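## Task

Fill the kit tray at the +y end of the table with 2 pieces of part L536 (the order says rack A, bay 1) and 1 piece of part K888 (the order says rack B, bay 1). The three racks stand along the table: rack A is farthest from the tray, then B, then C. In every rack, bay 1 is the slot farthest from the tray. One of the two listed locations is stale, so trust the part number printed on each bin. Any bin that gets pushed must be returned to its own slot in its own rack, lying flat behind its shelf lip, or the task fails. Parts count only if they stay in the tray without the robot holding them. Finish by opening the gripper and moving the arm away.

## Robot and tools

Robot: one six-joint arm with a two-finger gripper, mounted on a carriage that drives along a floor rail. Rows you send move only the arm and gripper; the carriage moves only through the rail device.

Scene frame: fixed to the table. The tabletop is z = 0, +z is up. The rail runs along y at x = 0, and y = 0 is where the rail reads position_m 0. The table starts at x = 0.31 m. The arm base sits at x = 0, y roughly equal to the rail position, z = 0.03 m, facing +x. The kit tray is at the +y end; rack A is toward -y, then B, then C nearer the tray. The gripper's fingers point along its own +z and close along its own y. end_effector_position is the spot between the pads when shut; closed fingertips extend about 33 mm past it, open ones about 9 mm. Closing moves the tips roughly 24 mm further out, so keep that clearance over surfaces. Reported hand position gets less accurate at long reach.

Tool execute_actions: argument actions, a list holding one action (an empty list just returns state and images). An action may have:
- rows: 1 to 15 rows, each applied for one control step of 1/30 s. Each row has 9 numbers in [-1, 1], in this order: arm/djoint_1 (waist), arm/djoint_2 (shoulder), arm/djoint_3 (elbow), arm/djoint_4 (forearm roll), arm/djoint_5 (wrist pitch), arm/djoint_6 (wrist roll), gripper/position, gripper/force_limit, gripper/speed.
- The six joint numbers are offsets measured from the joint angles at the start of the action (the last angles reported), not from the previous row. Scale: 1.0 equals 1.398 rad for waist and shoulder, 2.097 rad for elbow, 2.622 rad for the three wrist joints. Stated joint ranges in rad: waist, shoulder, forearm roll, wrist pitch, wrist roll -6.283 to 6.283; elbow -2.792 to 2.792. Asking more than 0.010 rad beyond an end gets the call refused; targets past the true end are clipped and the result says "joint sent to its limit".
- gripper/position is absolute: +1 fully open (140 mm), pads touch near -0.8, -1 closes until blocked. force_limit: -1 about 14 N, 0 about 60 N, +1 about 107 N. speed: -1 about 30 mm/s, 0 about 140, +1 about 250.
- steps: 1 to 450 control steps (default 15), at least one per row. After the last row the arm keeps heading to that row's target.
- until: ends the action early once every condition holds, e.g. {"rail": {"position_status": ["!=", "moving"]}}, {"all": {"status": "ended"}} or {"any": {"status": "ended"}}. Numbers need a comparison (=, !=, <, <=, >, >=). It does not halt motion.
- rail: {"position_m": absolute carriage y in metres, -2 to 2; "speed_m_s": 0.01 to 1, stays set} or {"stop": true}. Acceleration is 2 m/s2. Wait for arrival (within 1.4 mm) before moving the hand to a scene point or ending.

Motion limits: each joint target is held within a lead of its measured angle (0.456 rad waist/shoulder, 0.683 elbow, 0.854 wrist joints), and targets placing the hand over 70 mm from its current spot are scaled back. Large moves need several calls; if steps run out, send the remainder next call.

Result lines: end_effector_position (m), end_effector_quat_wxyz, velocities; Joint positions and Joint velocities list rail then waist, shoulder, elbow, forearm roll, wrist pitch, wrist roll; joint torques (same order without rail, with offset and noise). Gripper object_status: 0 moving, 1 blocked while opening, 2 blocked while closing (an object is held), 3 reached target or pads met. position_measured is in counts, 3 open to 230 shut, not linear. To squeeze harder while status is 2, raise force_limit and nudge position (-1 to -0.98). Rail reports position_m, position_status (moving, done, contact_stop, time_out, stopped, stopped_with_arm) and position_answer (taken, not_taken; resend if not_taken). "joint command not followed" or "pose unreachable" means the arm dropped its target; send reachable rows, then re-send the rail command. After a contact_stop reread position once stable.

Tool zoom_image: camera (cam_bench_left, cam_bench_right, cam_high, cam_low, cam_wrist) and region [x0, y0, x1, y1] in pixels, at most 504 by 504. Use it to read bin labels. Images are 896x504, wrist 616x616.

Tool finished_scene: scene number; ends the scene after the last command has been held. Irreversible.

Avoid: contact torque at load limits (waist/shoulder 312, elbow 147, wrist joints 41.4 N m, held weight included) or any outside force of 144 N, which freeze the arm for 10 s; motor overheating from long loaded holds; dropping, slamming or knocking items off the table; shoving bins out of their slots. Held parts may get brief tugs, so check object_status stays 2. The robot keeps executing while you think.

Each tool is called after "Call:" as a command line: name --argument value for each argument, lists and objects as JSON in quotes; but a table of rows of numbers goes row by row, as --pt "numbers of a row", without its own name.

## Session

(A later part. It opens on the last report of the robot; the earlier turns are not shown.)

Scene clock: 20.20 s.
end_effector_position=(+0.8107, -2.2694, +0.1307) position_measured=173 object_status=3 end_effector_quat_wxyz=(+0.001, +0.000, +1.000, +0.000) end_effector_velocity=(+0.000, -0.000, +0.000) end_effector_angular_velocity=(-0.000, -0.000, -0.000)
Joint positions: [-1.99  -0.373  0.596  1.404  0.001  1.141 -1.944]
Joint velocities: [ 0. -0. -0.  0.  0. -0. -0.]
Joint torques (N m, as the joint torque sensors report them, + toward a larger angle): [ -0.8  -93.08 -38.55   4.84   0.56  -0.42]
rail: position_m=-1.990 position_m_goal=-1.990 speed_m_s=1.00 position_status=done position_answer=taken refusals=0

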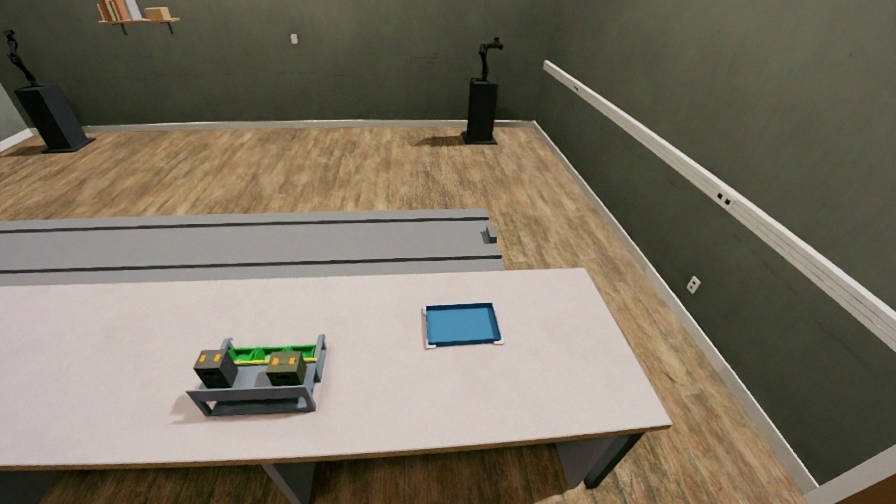

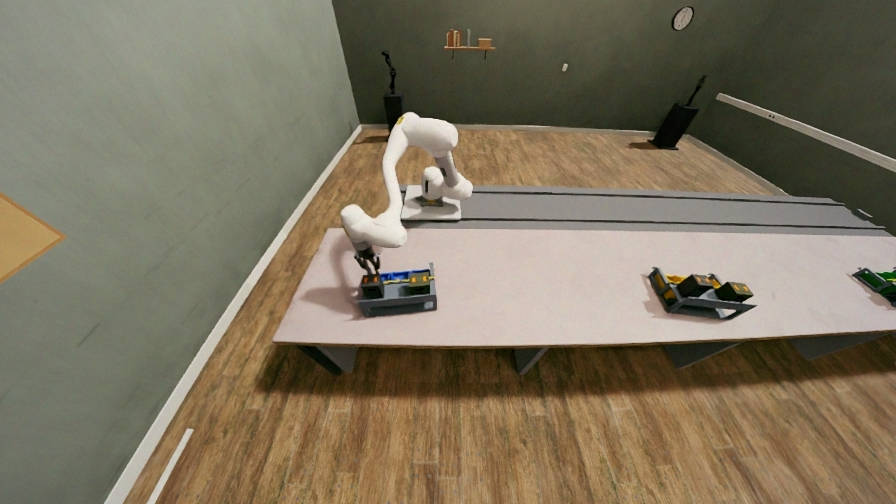

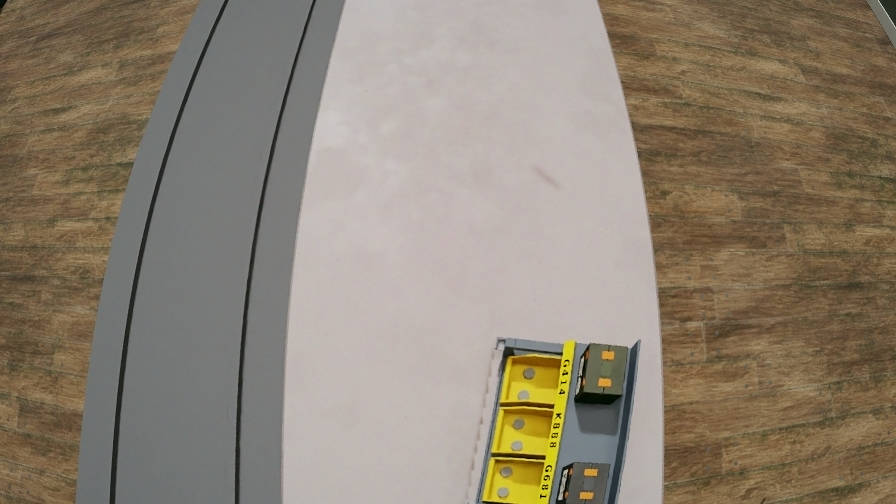

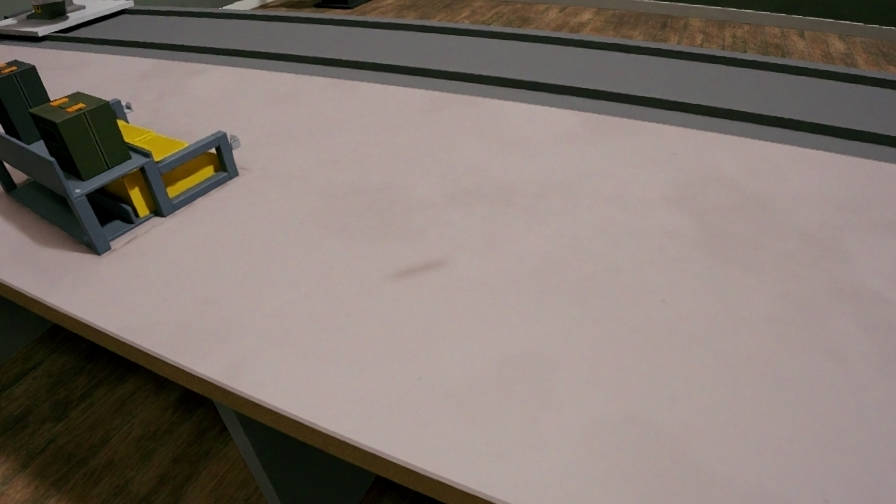

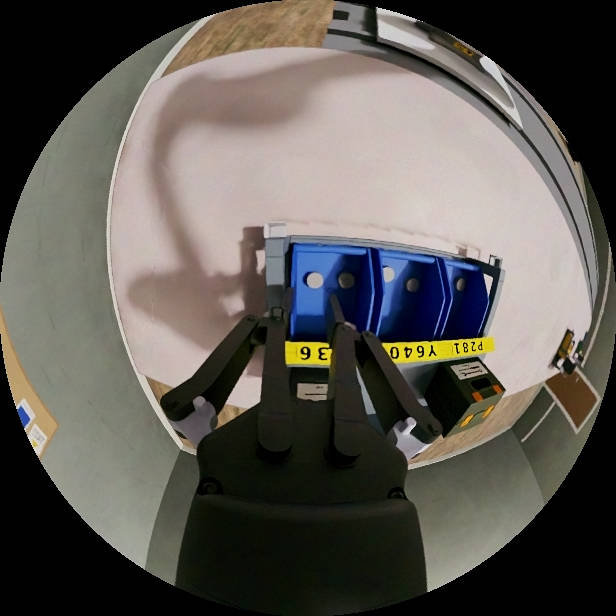

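Call:
execute_actions --actions '[{"rows":[[0,-0.03,0,0,0,0,-0.35,0,0],[0,-0.03,0,0,0,0,-0.35,0,0],[0,-0.03,0,0,0,0,-0.35,0,0],[0,-0.03,0,0,0,0,-0.35,0,0],[0,-0.03,0,0,0,0,-0.35,0,0],[0,-0.03,0,0,0,0,-0.35,0,0],[0,-0.03,0,0,0,0,-0.35,0,0],[0,-0.03,0,0,0,0,-0.35,0,0],[0,-0.03,0,0,0,0.665,-0.35,0,0]],"steps":40,"rail":{"position_m":-1.988}}]'

Call:
execute_actions --actions '[{"rows":[[0,-0.0603,0.0997,0,-0.1266,0,-0.35,0,0]],"steps":40}]'

Call:
zoom_image --camera "cam_wrist" --region '[200,180,440,380]'

Scene clock: 36.40 s.
end_effector_position=(+0.8121, -2.2680, +0.1667) position_measured=173 object_status=3 end_effector_quat_wxyz=(+0.019, +0.765, +0.643, +0.011) end_effector_velocity=(-0.000, +0.000, -0.000) end_effector_angular_velocity=(+0.000, +0.000, -0.000)
Joint positions: [-1.988 -0.373  0.554  1.404  0.001  1.141 -0.201]
Joint velocities: [0. 0. 0. 0. 0. 0. 0.]
Joint torques (N m, as the joint torque sensors report them, + toward a larger angle): [  3.18 -90.47 -39.71   4.59   0.71  -0.15]
rail: position_m=-1.988 position_m_goal=-1.988 speed_m_s=1.00 position_status=done position_answer=taken refusals=0

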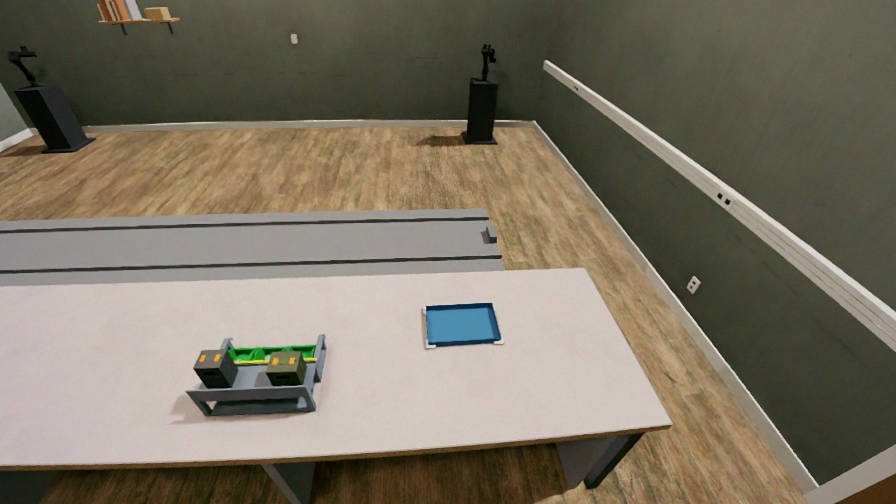

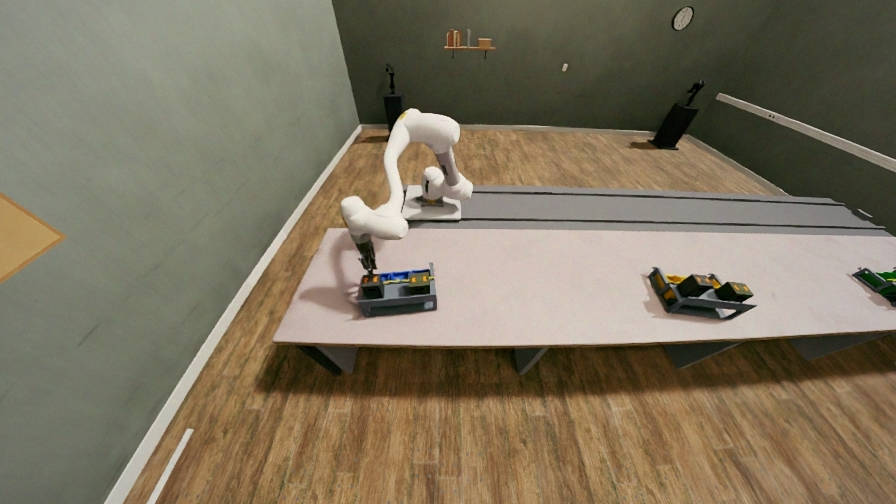

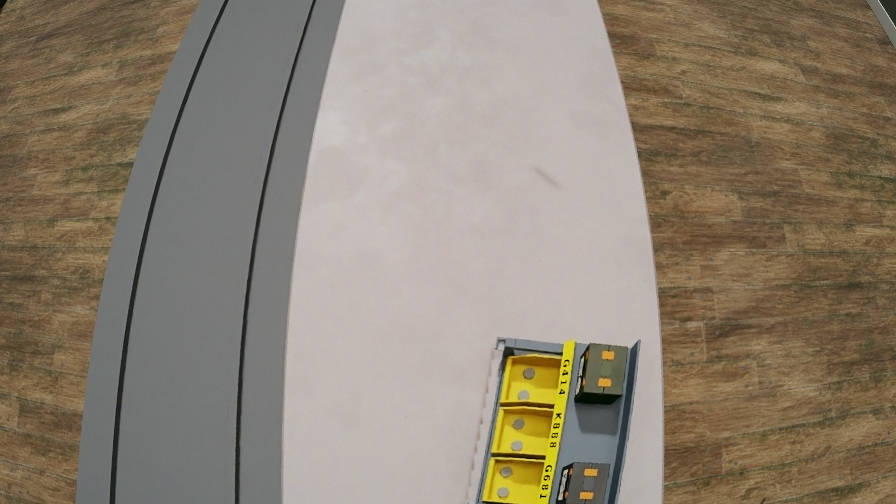

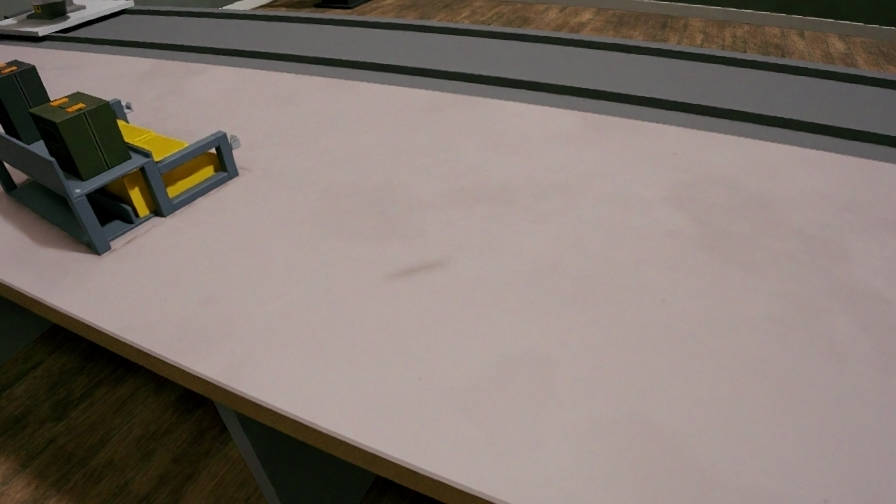

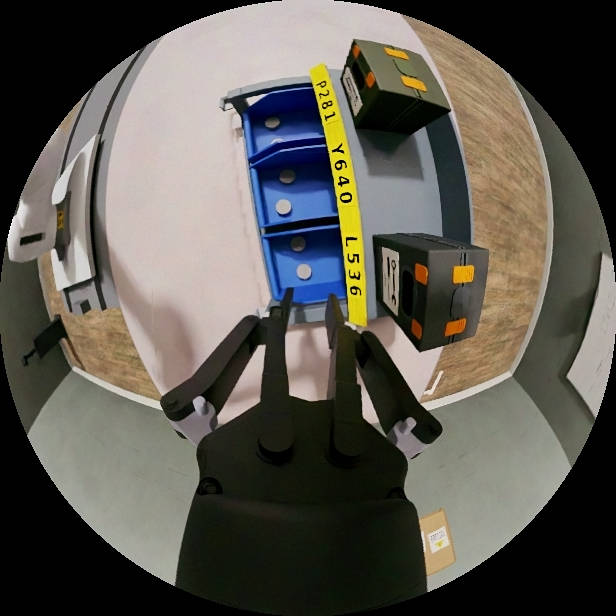

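Scene clock: 37.73 s.
end_effector_position=(+0.8048, -2.2653, +0.1395) position_measured=173 object_status=3 end_effector_quat_wxyz=(+0.109, +0.760, +0.638, +0.060) end_effector_velocity=(-0.000, -0.000, +0.000) end_effector_angular_velocity=(-0.000, -0.000, -0.000)
Joint positions: [-1.988 -0.373  0.47   1.613  0.001  0.809 -0.201]
Joint velocities: [ 0. -0. -0.  0.  0.  0.  0.]
Joint torques (N m, as the joint torque sensors report them, + toward a larger angle): [  1.98 -83.58 -37.53   4.53   0.28  -0.07]
rail: position_m=-1.988 position_m_goal=-1.988 speed_m_s=1.00 position_status=done position_answer=taken refusals=0

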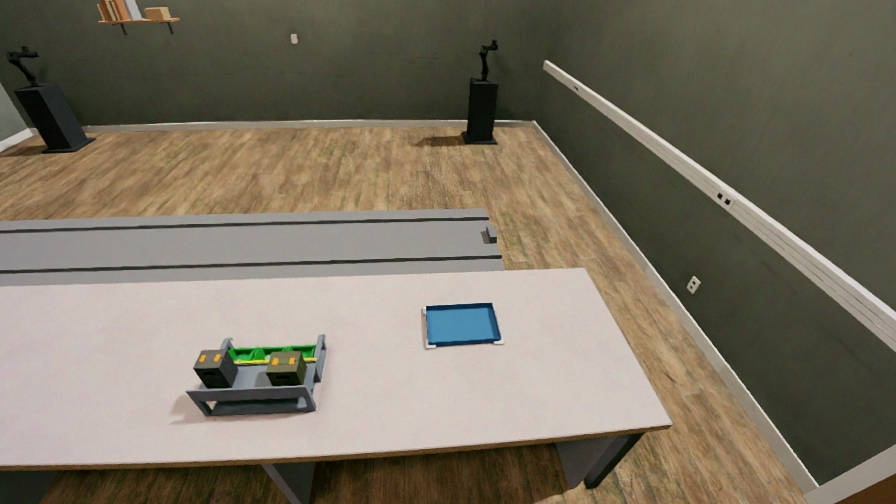

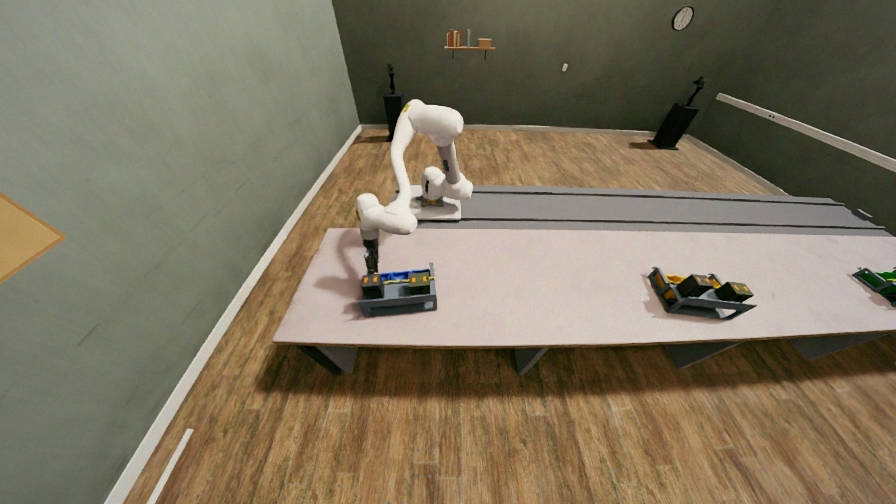

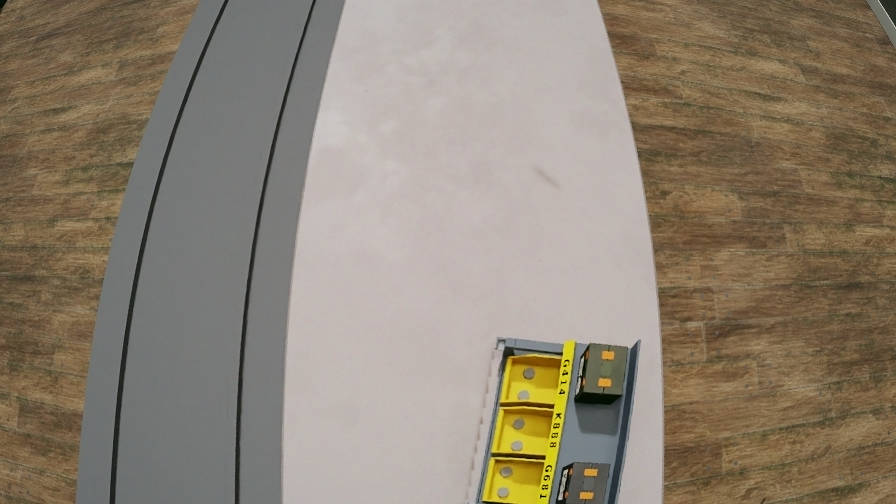

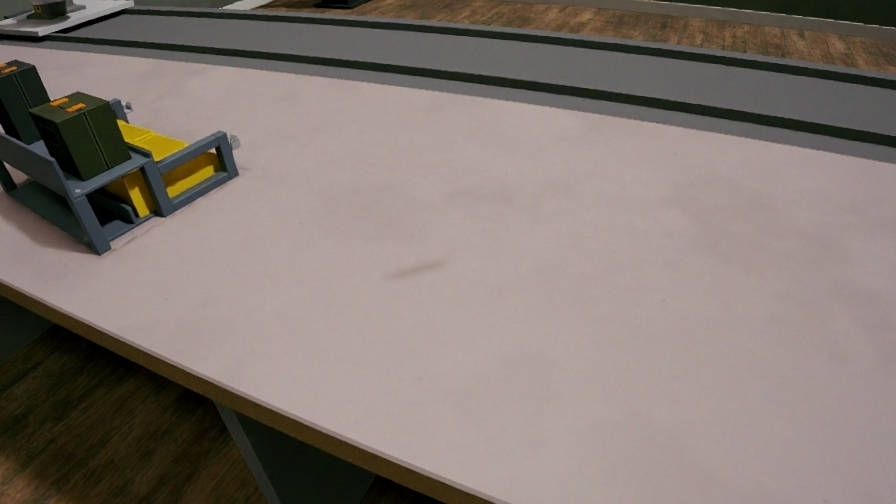

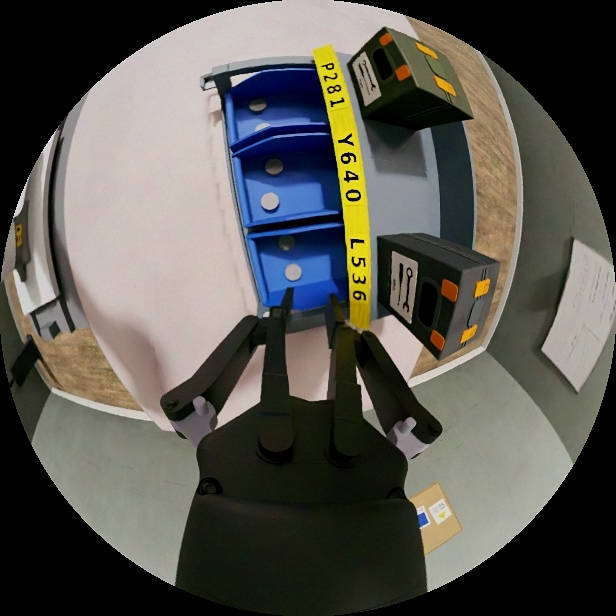

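Region (200, 180, 440, 380) of cam_wrist's 616x616 image, scaled by 2.100, with more detail than that image has.

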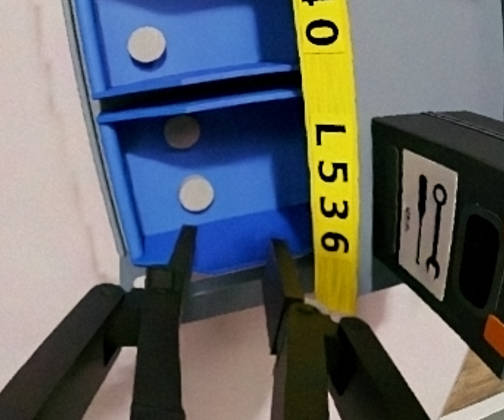

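Call:
execute_actions --actions '[{"rows":[[0,0.0195,0.029,0,-0.0338,0,-0.35,0,0]],"steps":30}]'

Call:
zoom_image --camera "cam_wrist" --region '[200,180,440,380]'

Scene clock: 40.23 s.
end_effector_position=(+0.7946, -2.2614, +0.0899) position_measured=173 object_status=3 end_effector_quat_wxyz=(+0.110, +0.760, +0.638, +0.060) end_effector_velocity=(+0.000, -0.000, +0.000) end_effector_angular_velocity=(-0.000, -0.000, -0.000)
Joint positions: [-1.988 -0.373  0.497  1.674  0.001  0.72  -0.201]
Joint velocities: [ 0. -0. -0. -0. -0. -0.  0.]
Joint torques (N m, as the joint torque sensors report them, + toward a larger angle): [ -1.63 -82.87 -35.31   4.2   -0.25  -0.18]
rail: position_m=-1.988 position_m_goal=-1.988 speed_m_s=1.00 position_status=done position_answer=taken refusals=0

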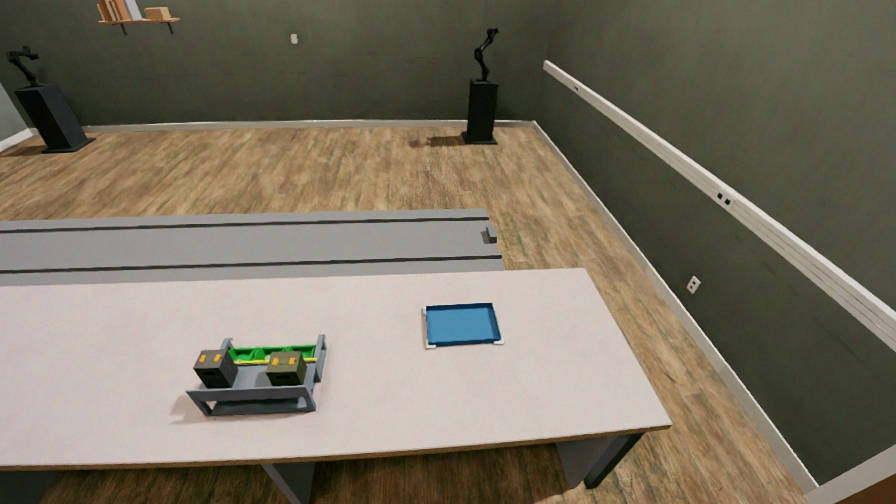

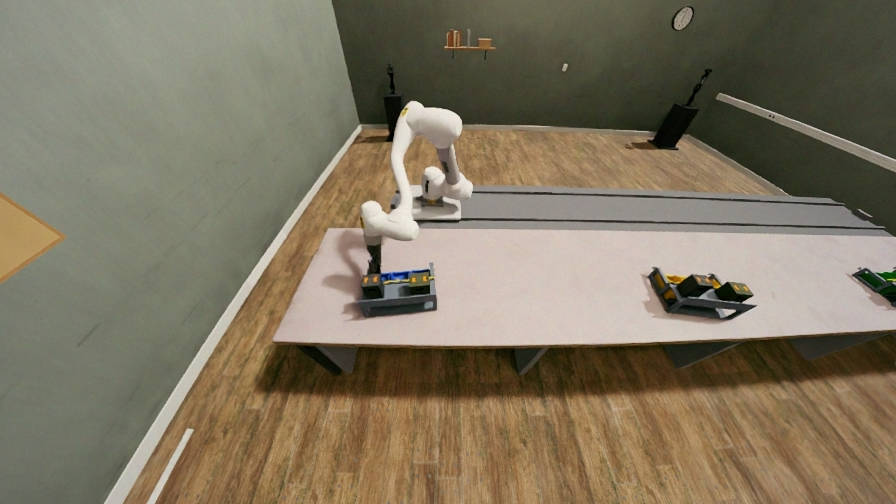

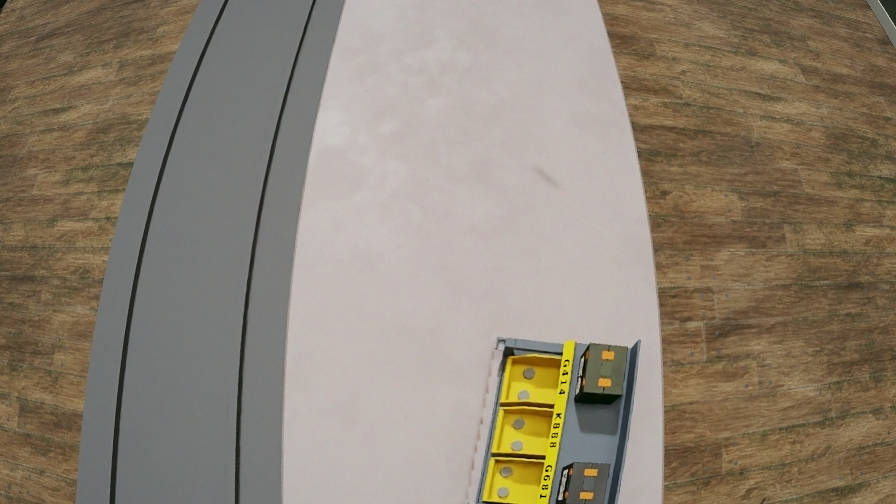

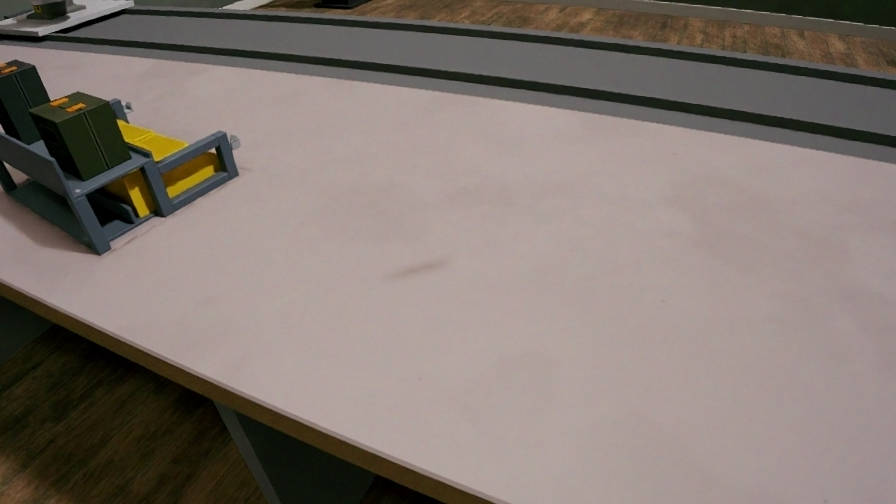

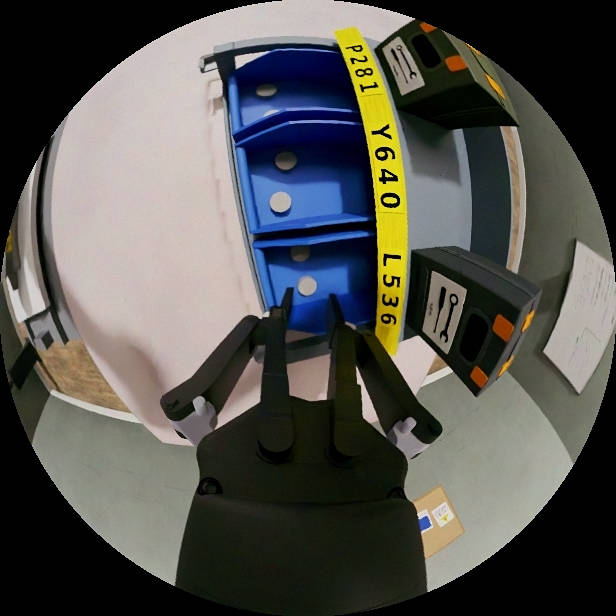

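Region (200, 180, 440, 380) of cam_wrist's 616x616 image, scaled by 2.100, with more detail than that image has.

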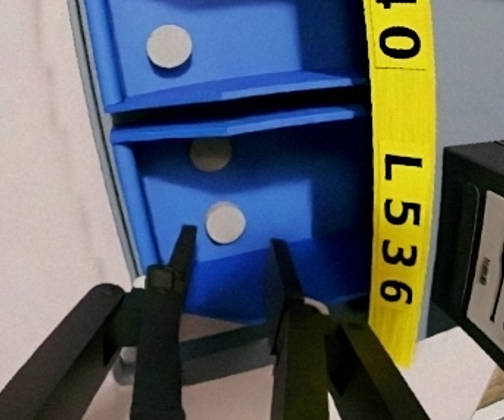

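Call:
execute_actions --actions '[{"rows":[[0,0.0145,0.005,0,-0.0117,0,-0.35,0,0]],"steps":30,"rail":{"position_m":-1.982}}]'

Call:
zoom_image --camera "cam_wrist" --region '[200,180,440,380]'

Scene clock: 42.97 s.
end_effector_position=(+0.7956, -2.2556, +0.0697) position_measured=173 object_status=3 end_effector_quat_wxyz=(+0.110, +0.760, +0.638, +0.060) end_effector_velocity=(+0.000, -0.000, +0.000) end_effector_angular_velocity=(-0.000, -0.000, -0.000)
Joint positions: [-1.982 -0.373  0.517  1.684  0.001  0.689 -0.201]
Joint velocities: [ 0. -0. -0. -0.  0. -0.  0.]
Joint torques (N m, as the joint torque sensors report them, + toward a larger angle): [  2.49 -85.01 -35.03   4.06  -0.07  -0.1 ]
rail: position_m=-1.982 position_m_goal=-1.982 speed_m_s=1.00 position_status=done position_answer=taken refusals=0

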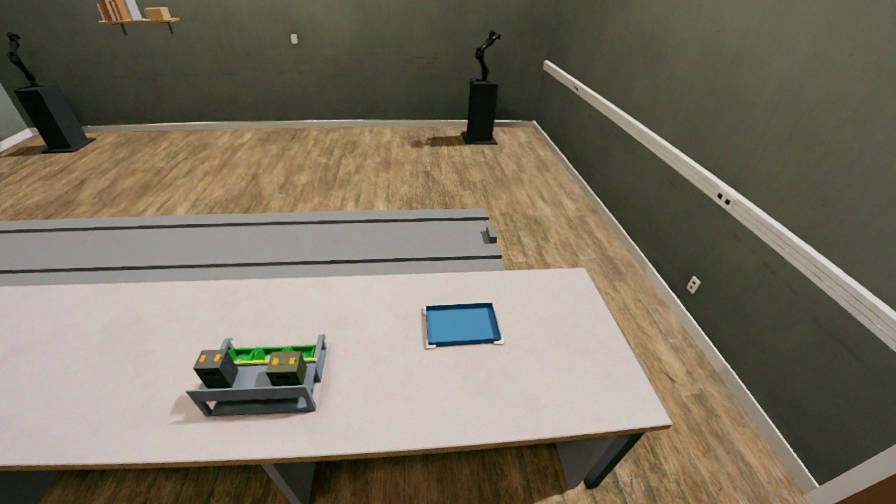

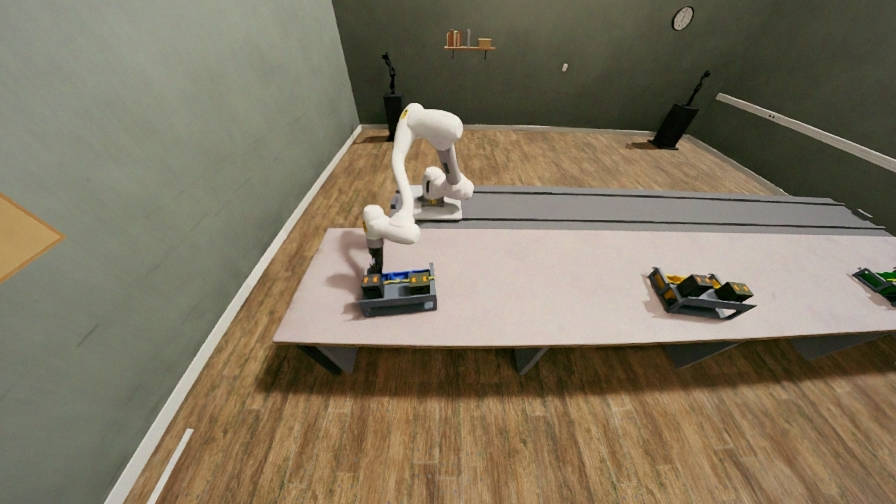

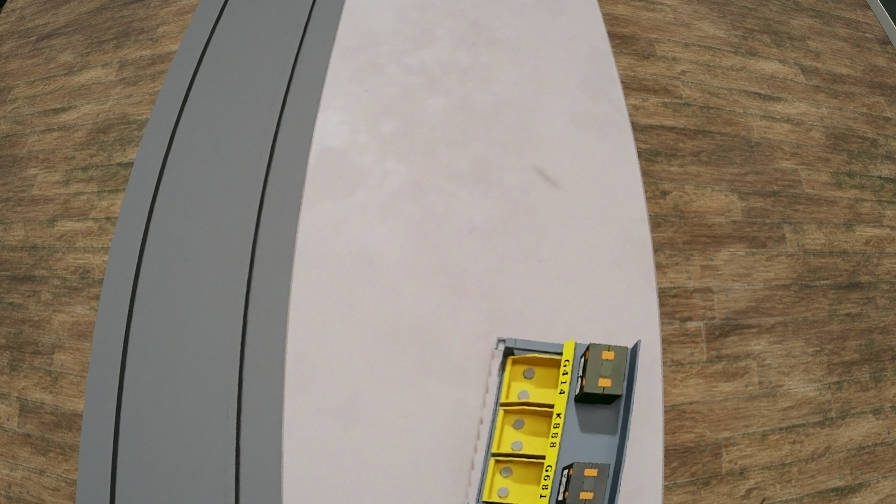

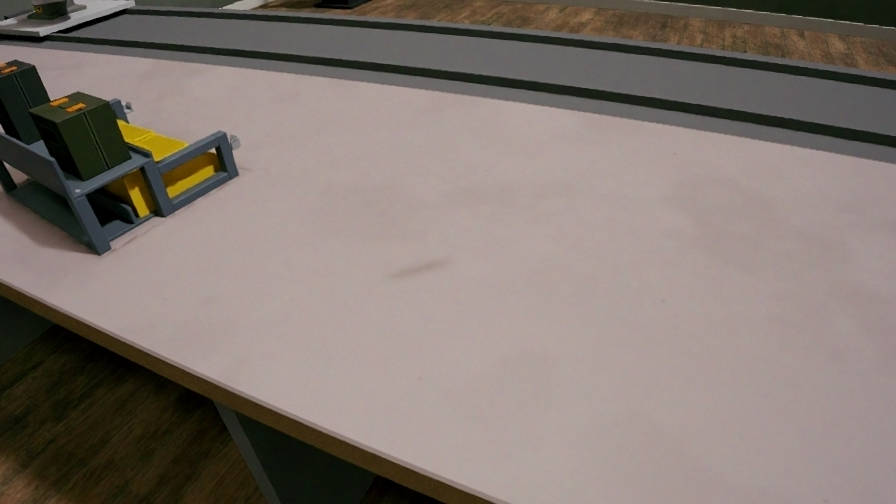

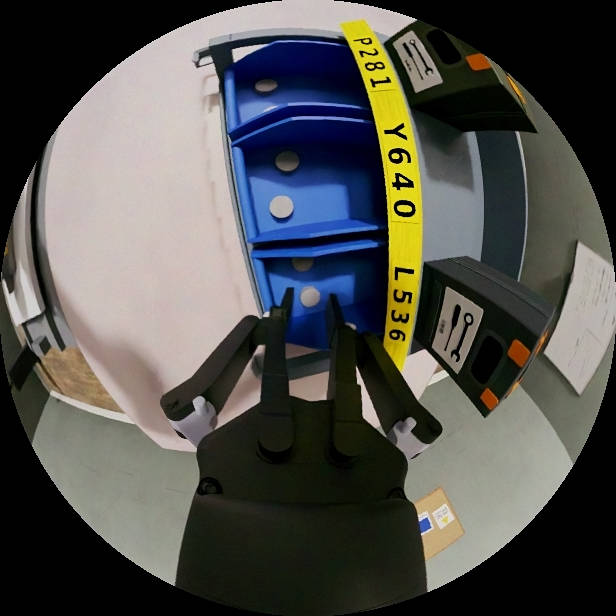

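Region (200, 180, 440, 380) of cam_wrist's 616x616 image, scaled by 2.100, with more detail than that image has.

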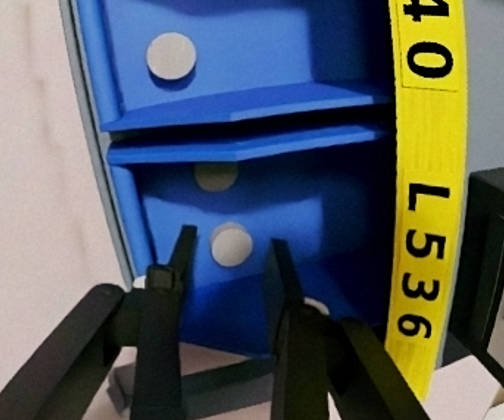

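No contact yet; 8 mm more along the axis (shoulder only plus a wrist correction).

Call:
execute_actions --actions '[{"rows":[[0,0.0075,0,0,-0.004,0,-0.35,0,0]],"steps":20}]'

Call:
execute_actions --actions '[{"rows":[[0,0,0,0,0,0,-1,0,-0.5]],"steps":25}]'

Scene clock: 44.80 s.
end_effector_position=(+0.7976, -2.2565, +0.0619) position_measured=173 object_status=3 end_effector_quat_wxyz=(+0.110, +0.760, +0.638, +0.060) end_effector_velocity=(-0.000, +0.000, -0.001) end_effector_angular_velocity=(+0.000, +0.001, -0.000)
Joint positions: [-1.982 -0.373  0.528  1.684  0.001  0.679 -0.201]
Joint velocities: [ 0.    -0.     0.001 -0.     0.    -0.    -0.   ]
Joint torques (N m, as the joint torque sensors report them, + toward a larger angle): [ -1.69 -86.04 -34.45   3.78  -0.24  -0.34]
rail: position_m=-1.982 position_m_goal=-1.982 speed_m_s=1.00 position_status=done position_answer=taken refusals=0

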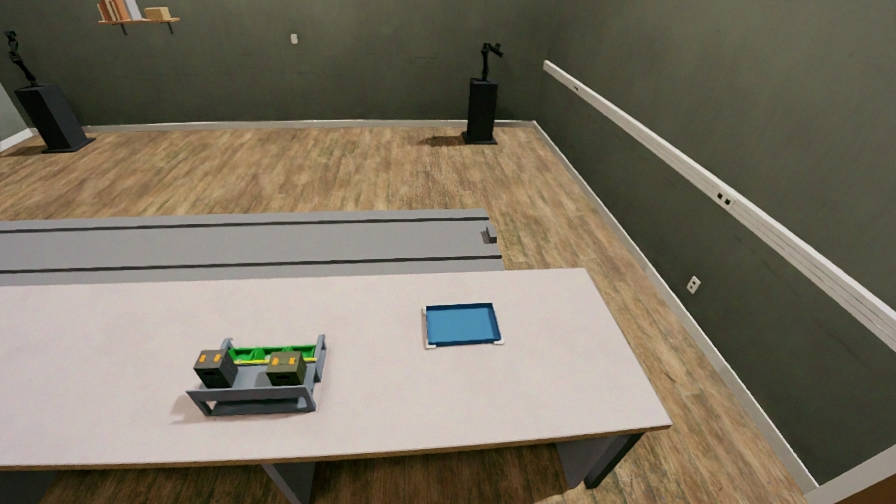

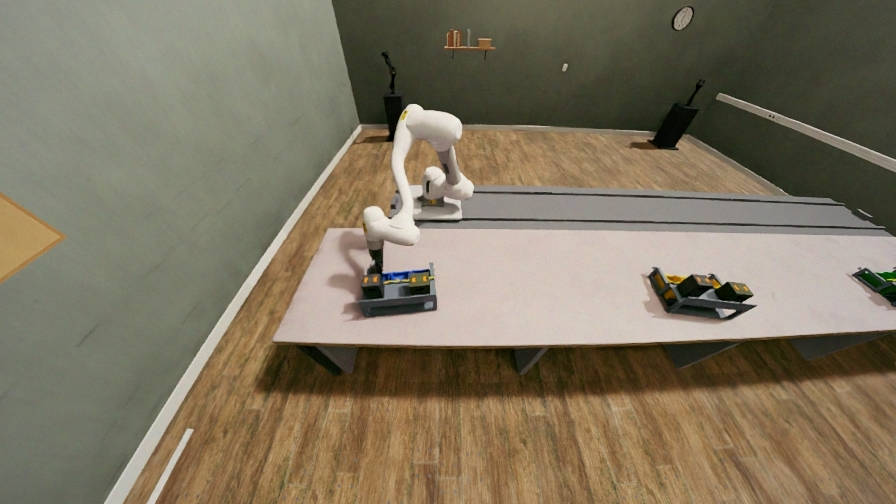

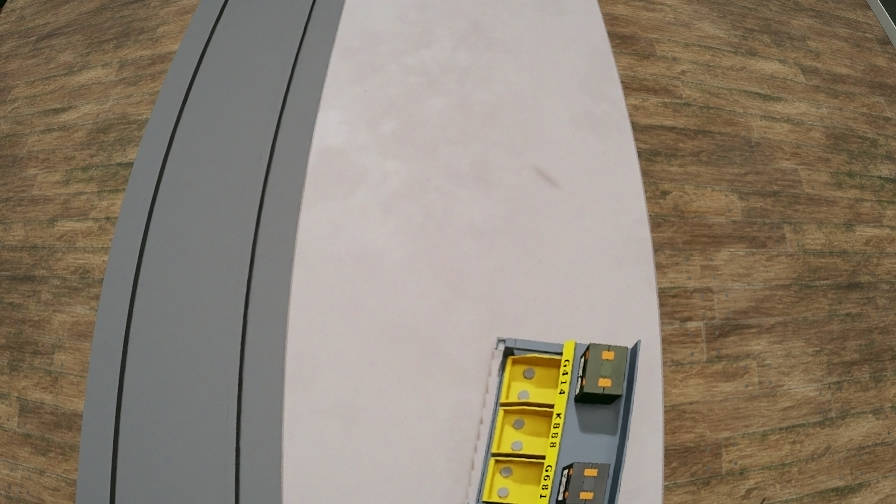

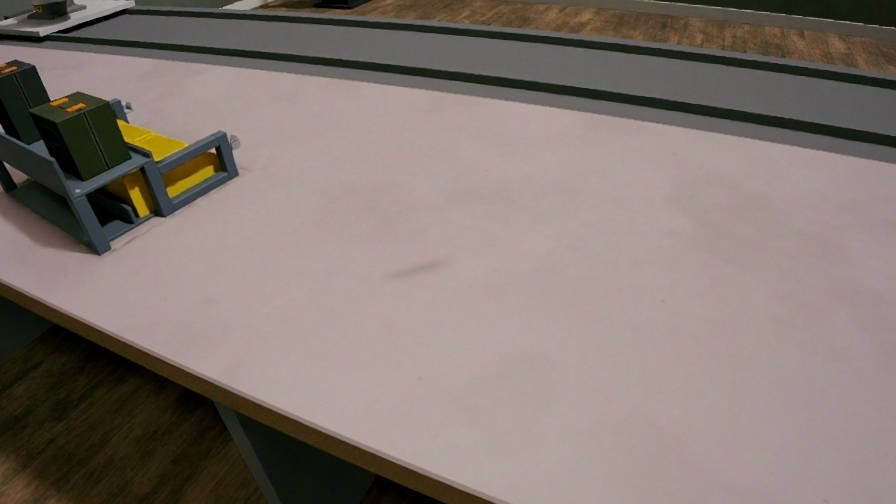

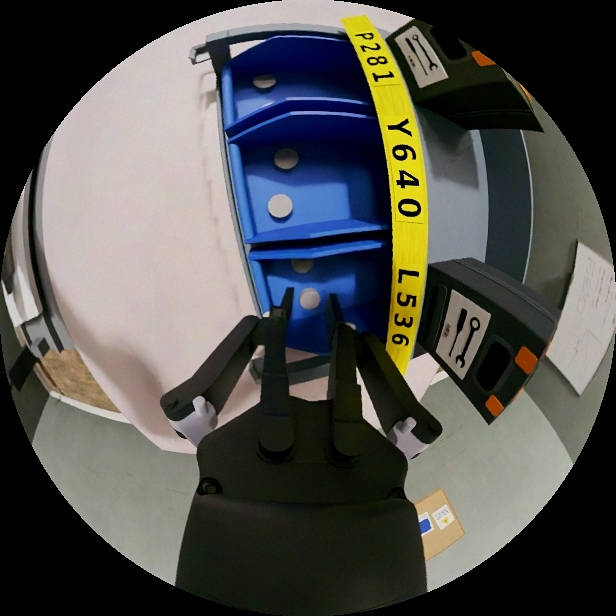

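Scene clock: 45.63 s.
end_effector_position=(+0.7976, -2.2565, +0.0619) position_measured=233 object_status=3 end_effector_quat_wxyz=(+0.110, +0.760, +0.638, +0.060) end_effector_velocity=(-0.000, -0.000, -0.000) end_effector_angular_velocity=(-0.000, +0.000, -0.000)
Joint positions: [-1.982 -0.373  0.528  1.684  0.001  0.679 -0.201]
Joint velocities: [ 0. -0. -0.  0. -0.  0.  0.]
Joint torques (N m, as the joint torque sensors report them, + toward a larger angle): [  1.27 -82.29 -35.02   3.82  -0.06   0.03]
rail: position_m=-1.982 position_m_goal=-1.982 speed_m_s=1.00 position_status=done position_answer=taken refusals=0

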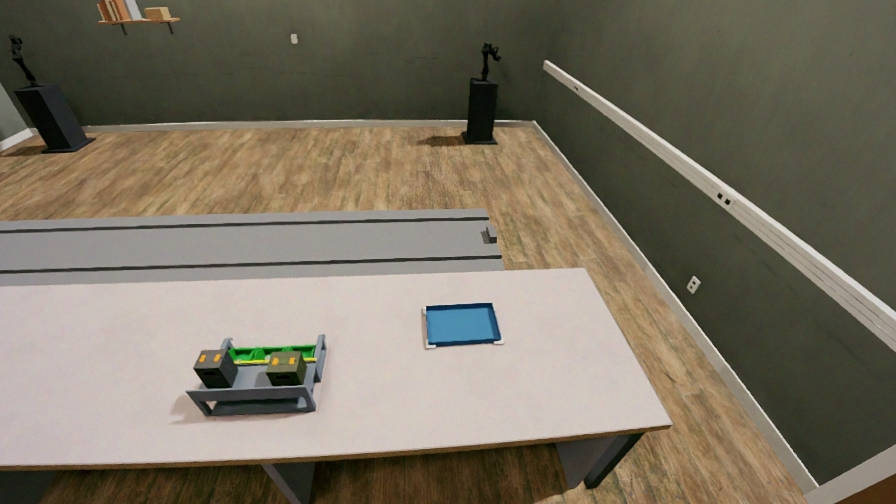

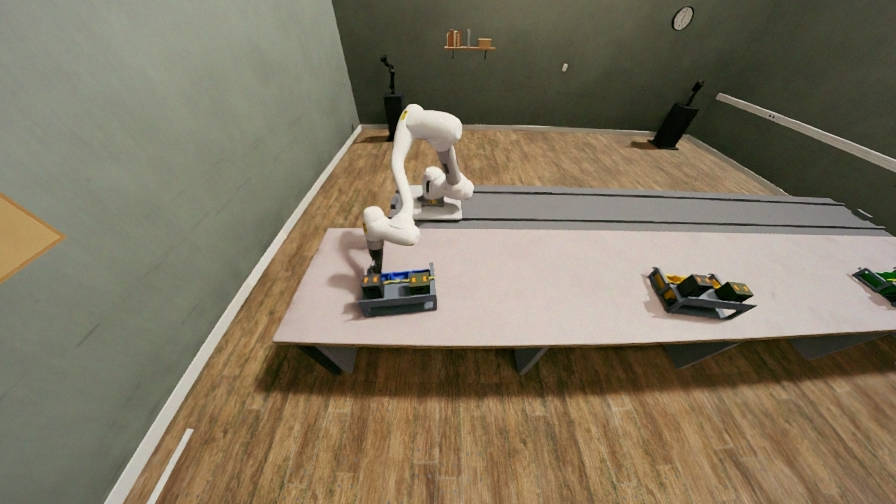

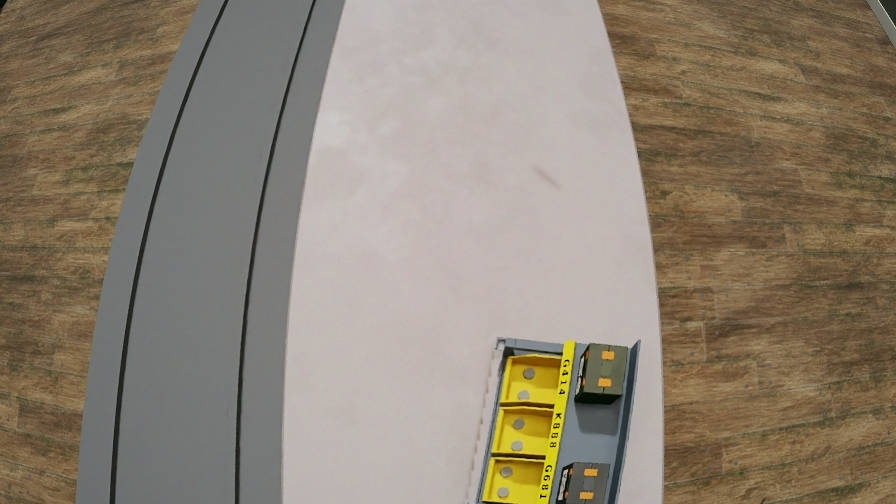

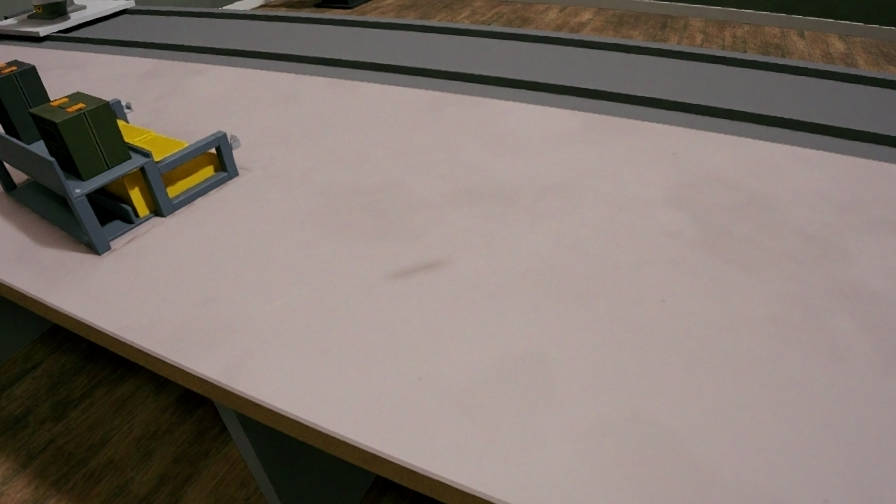

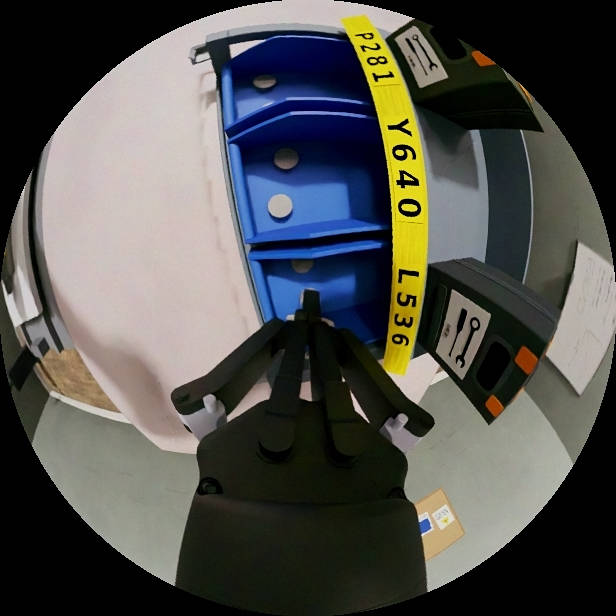

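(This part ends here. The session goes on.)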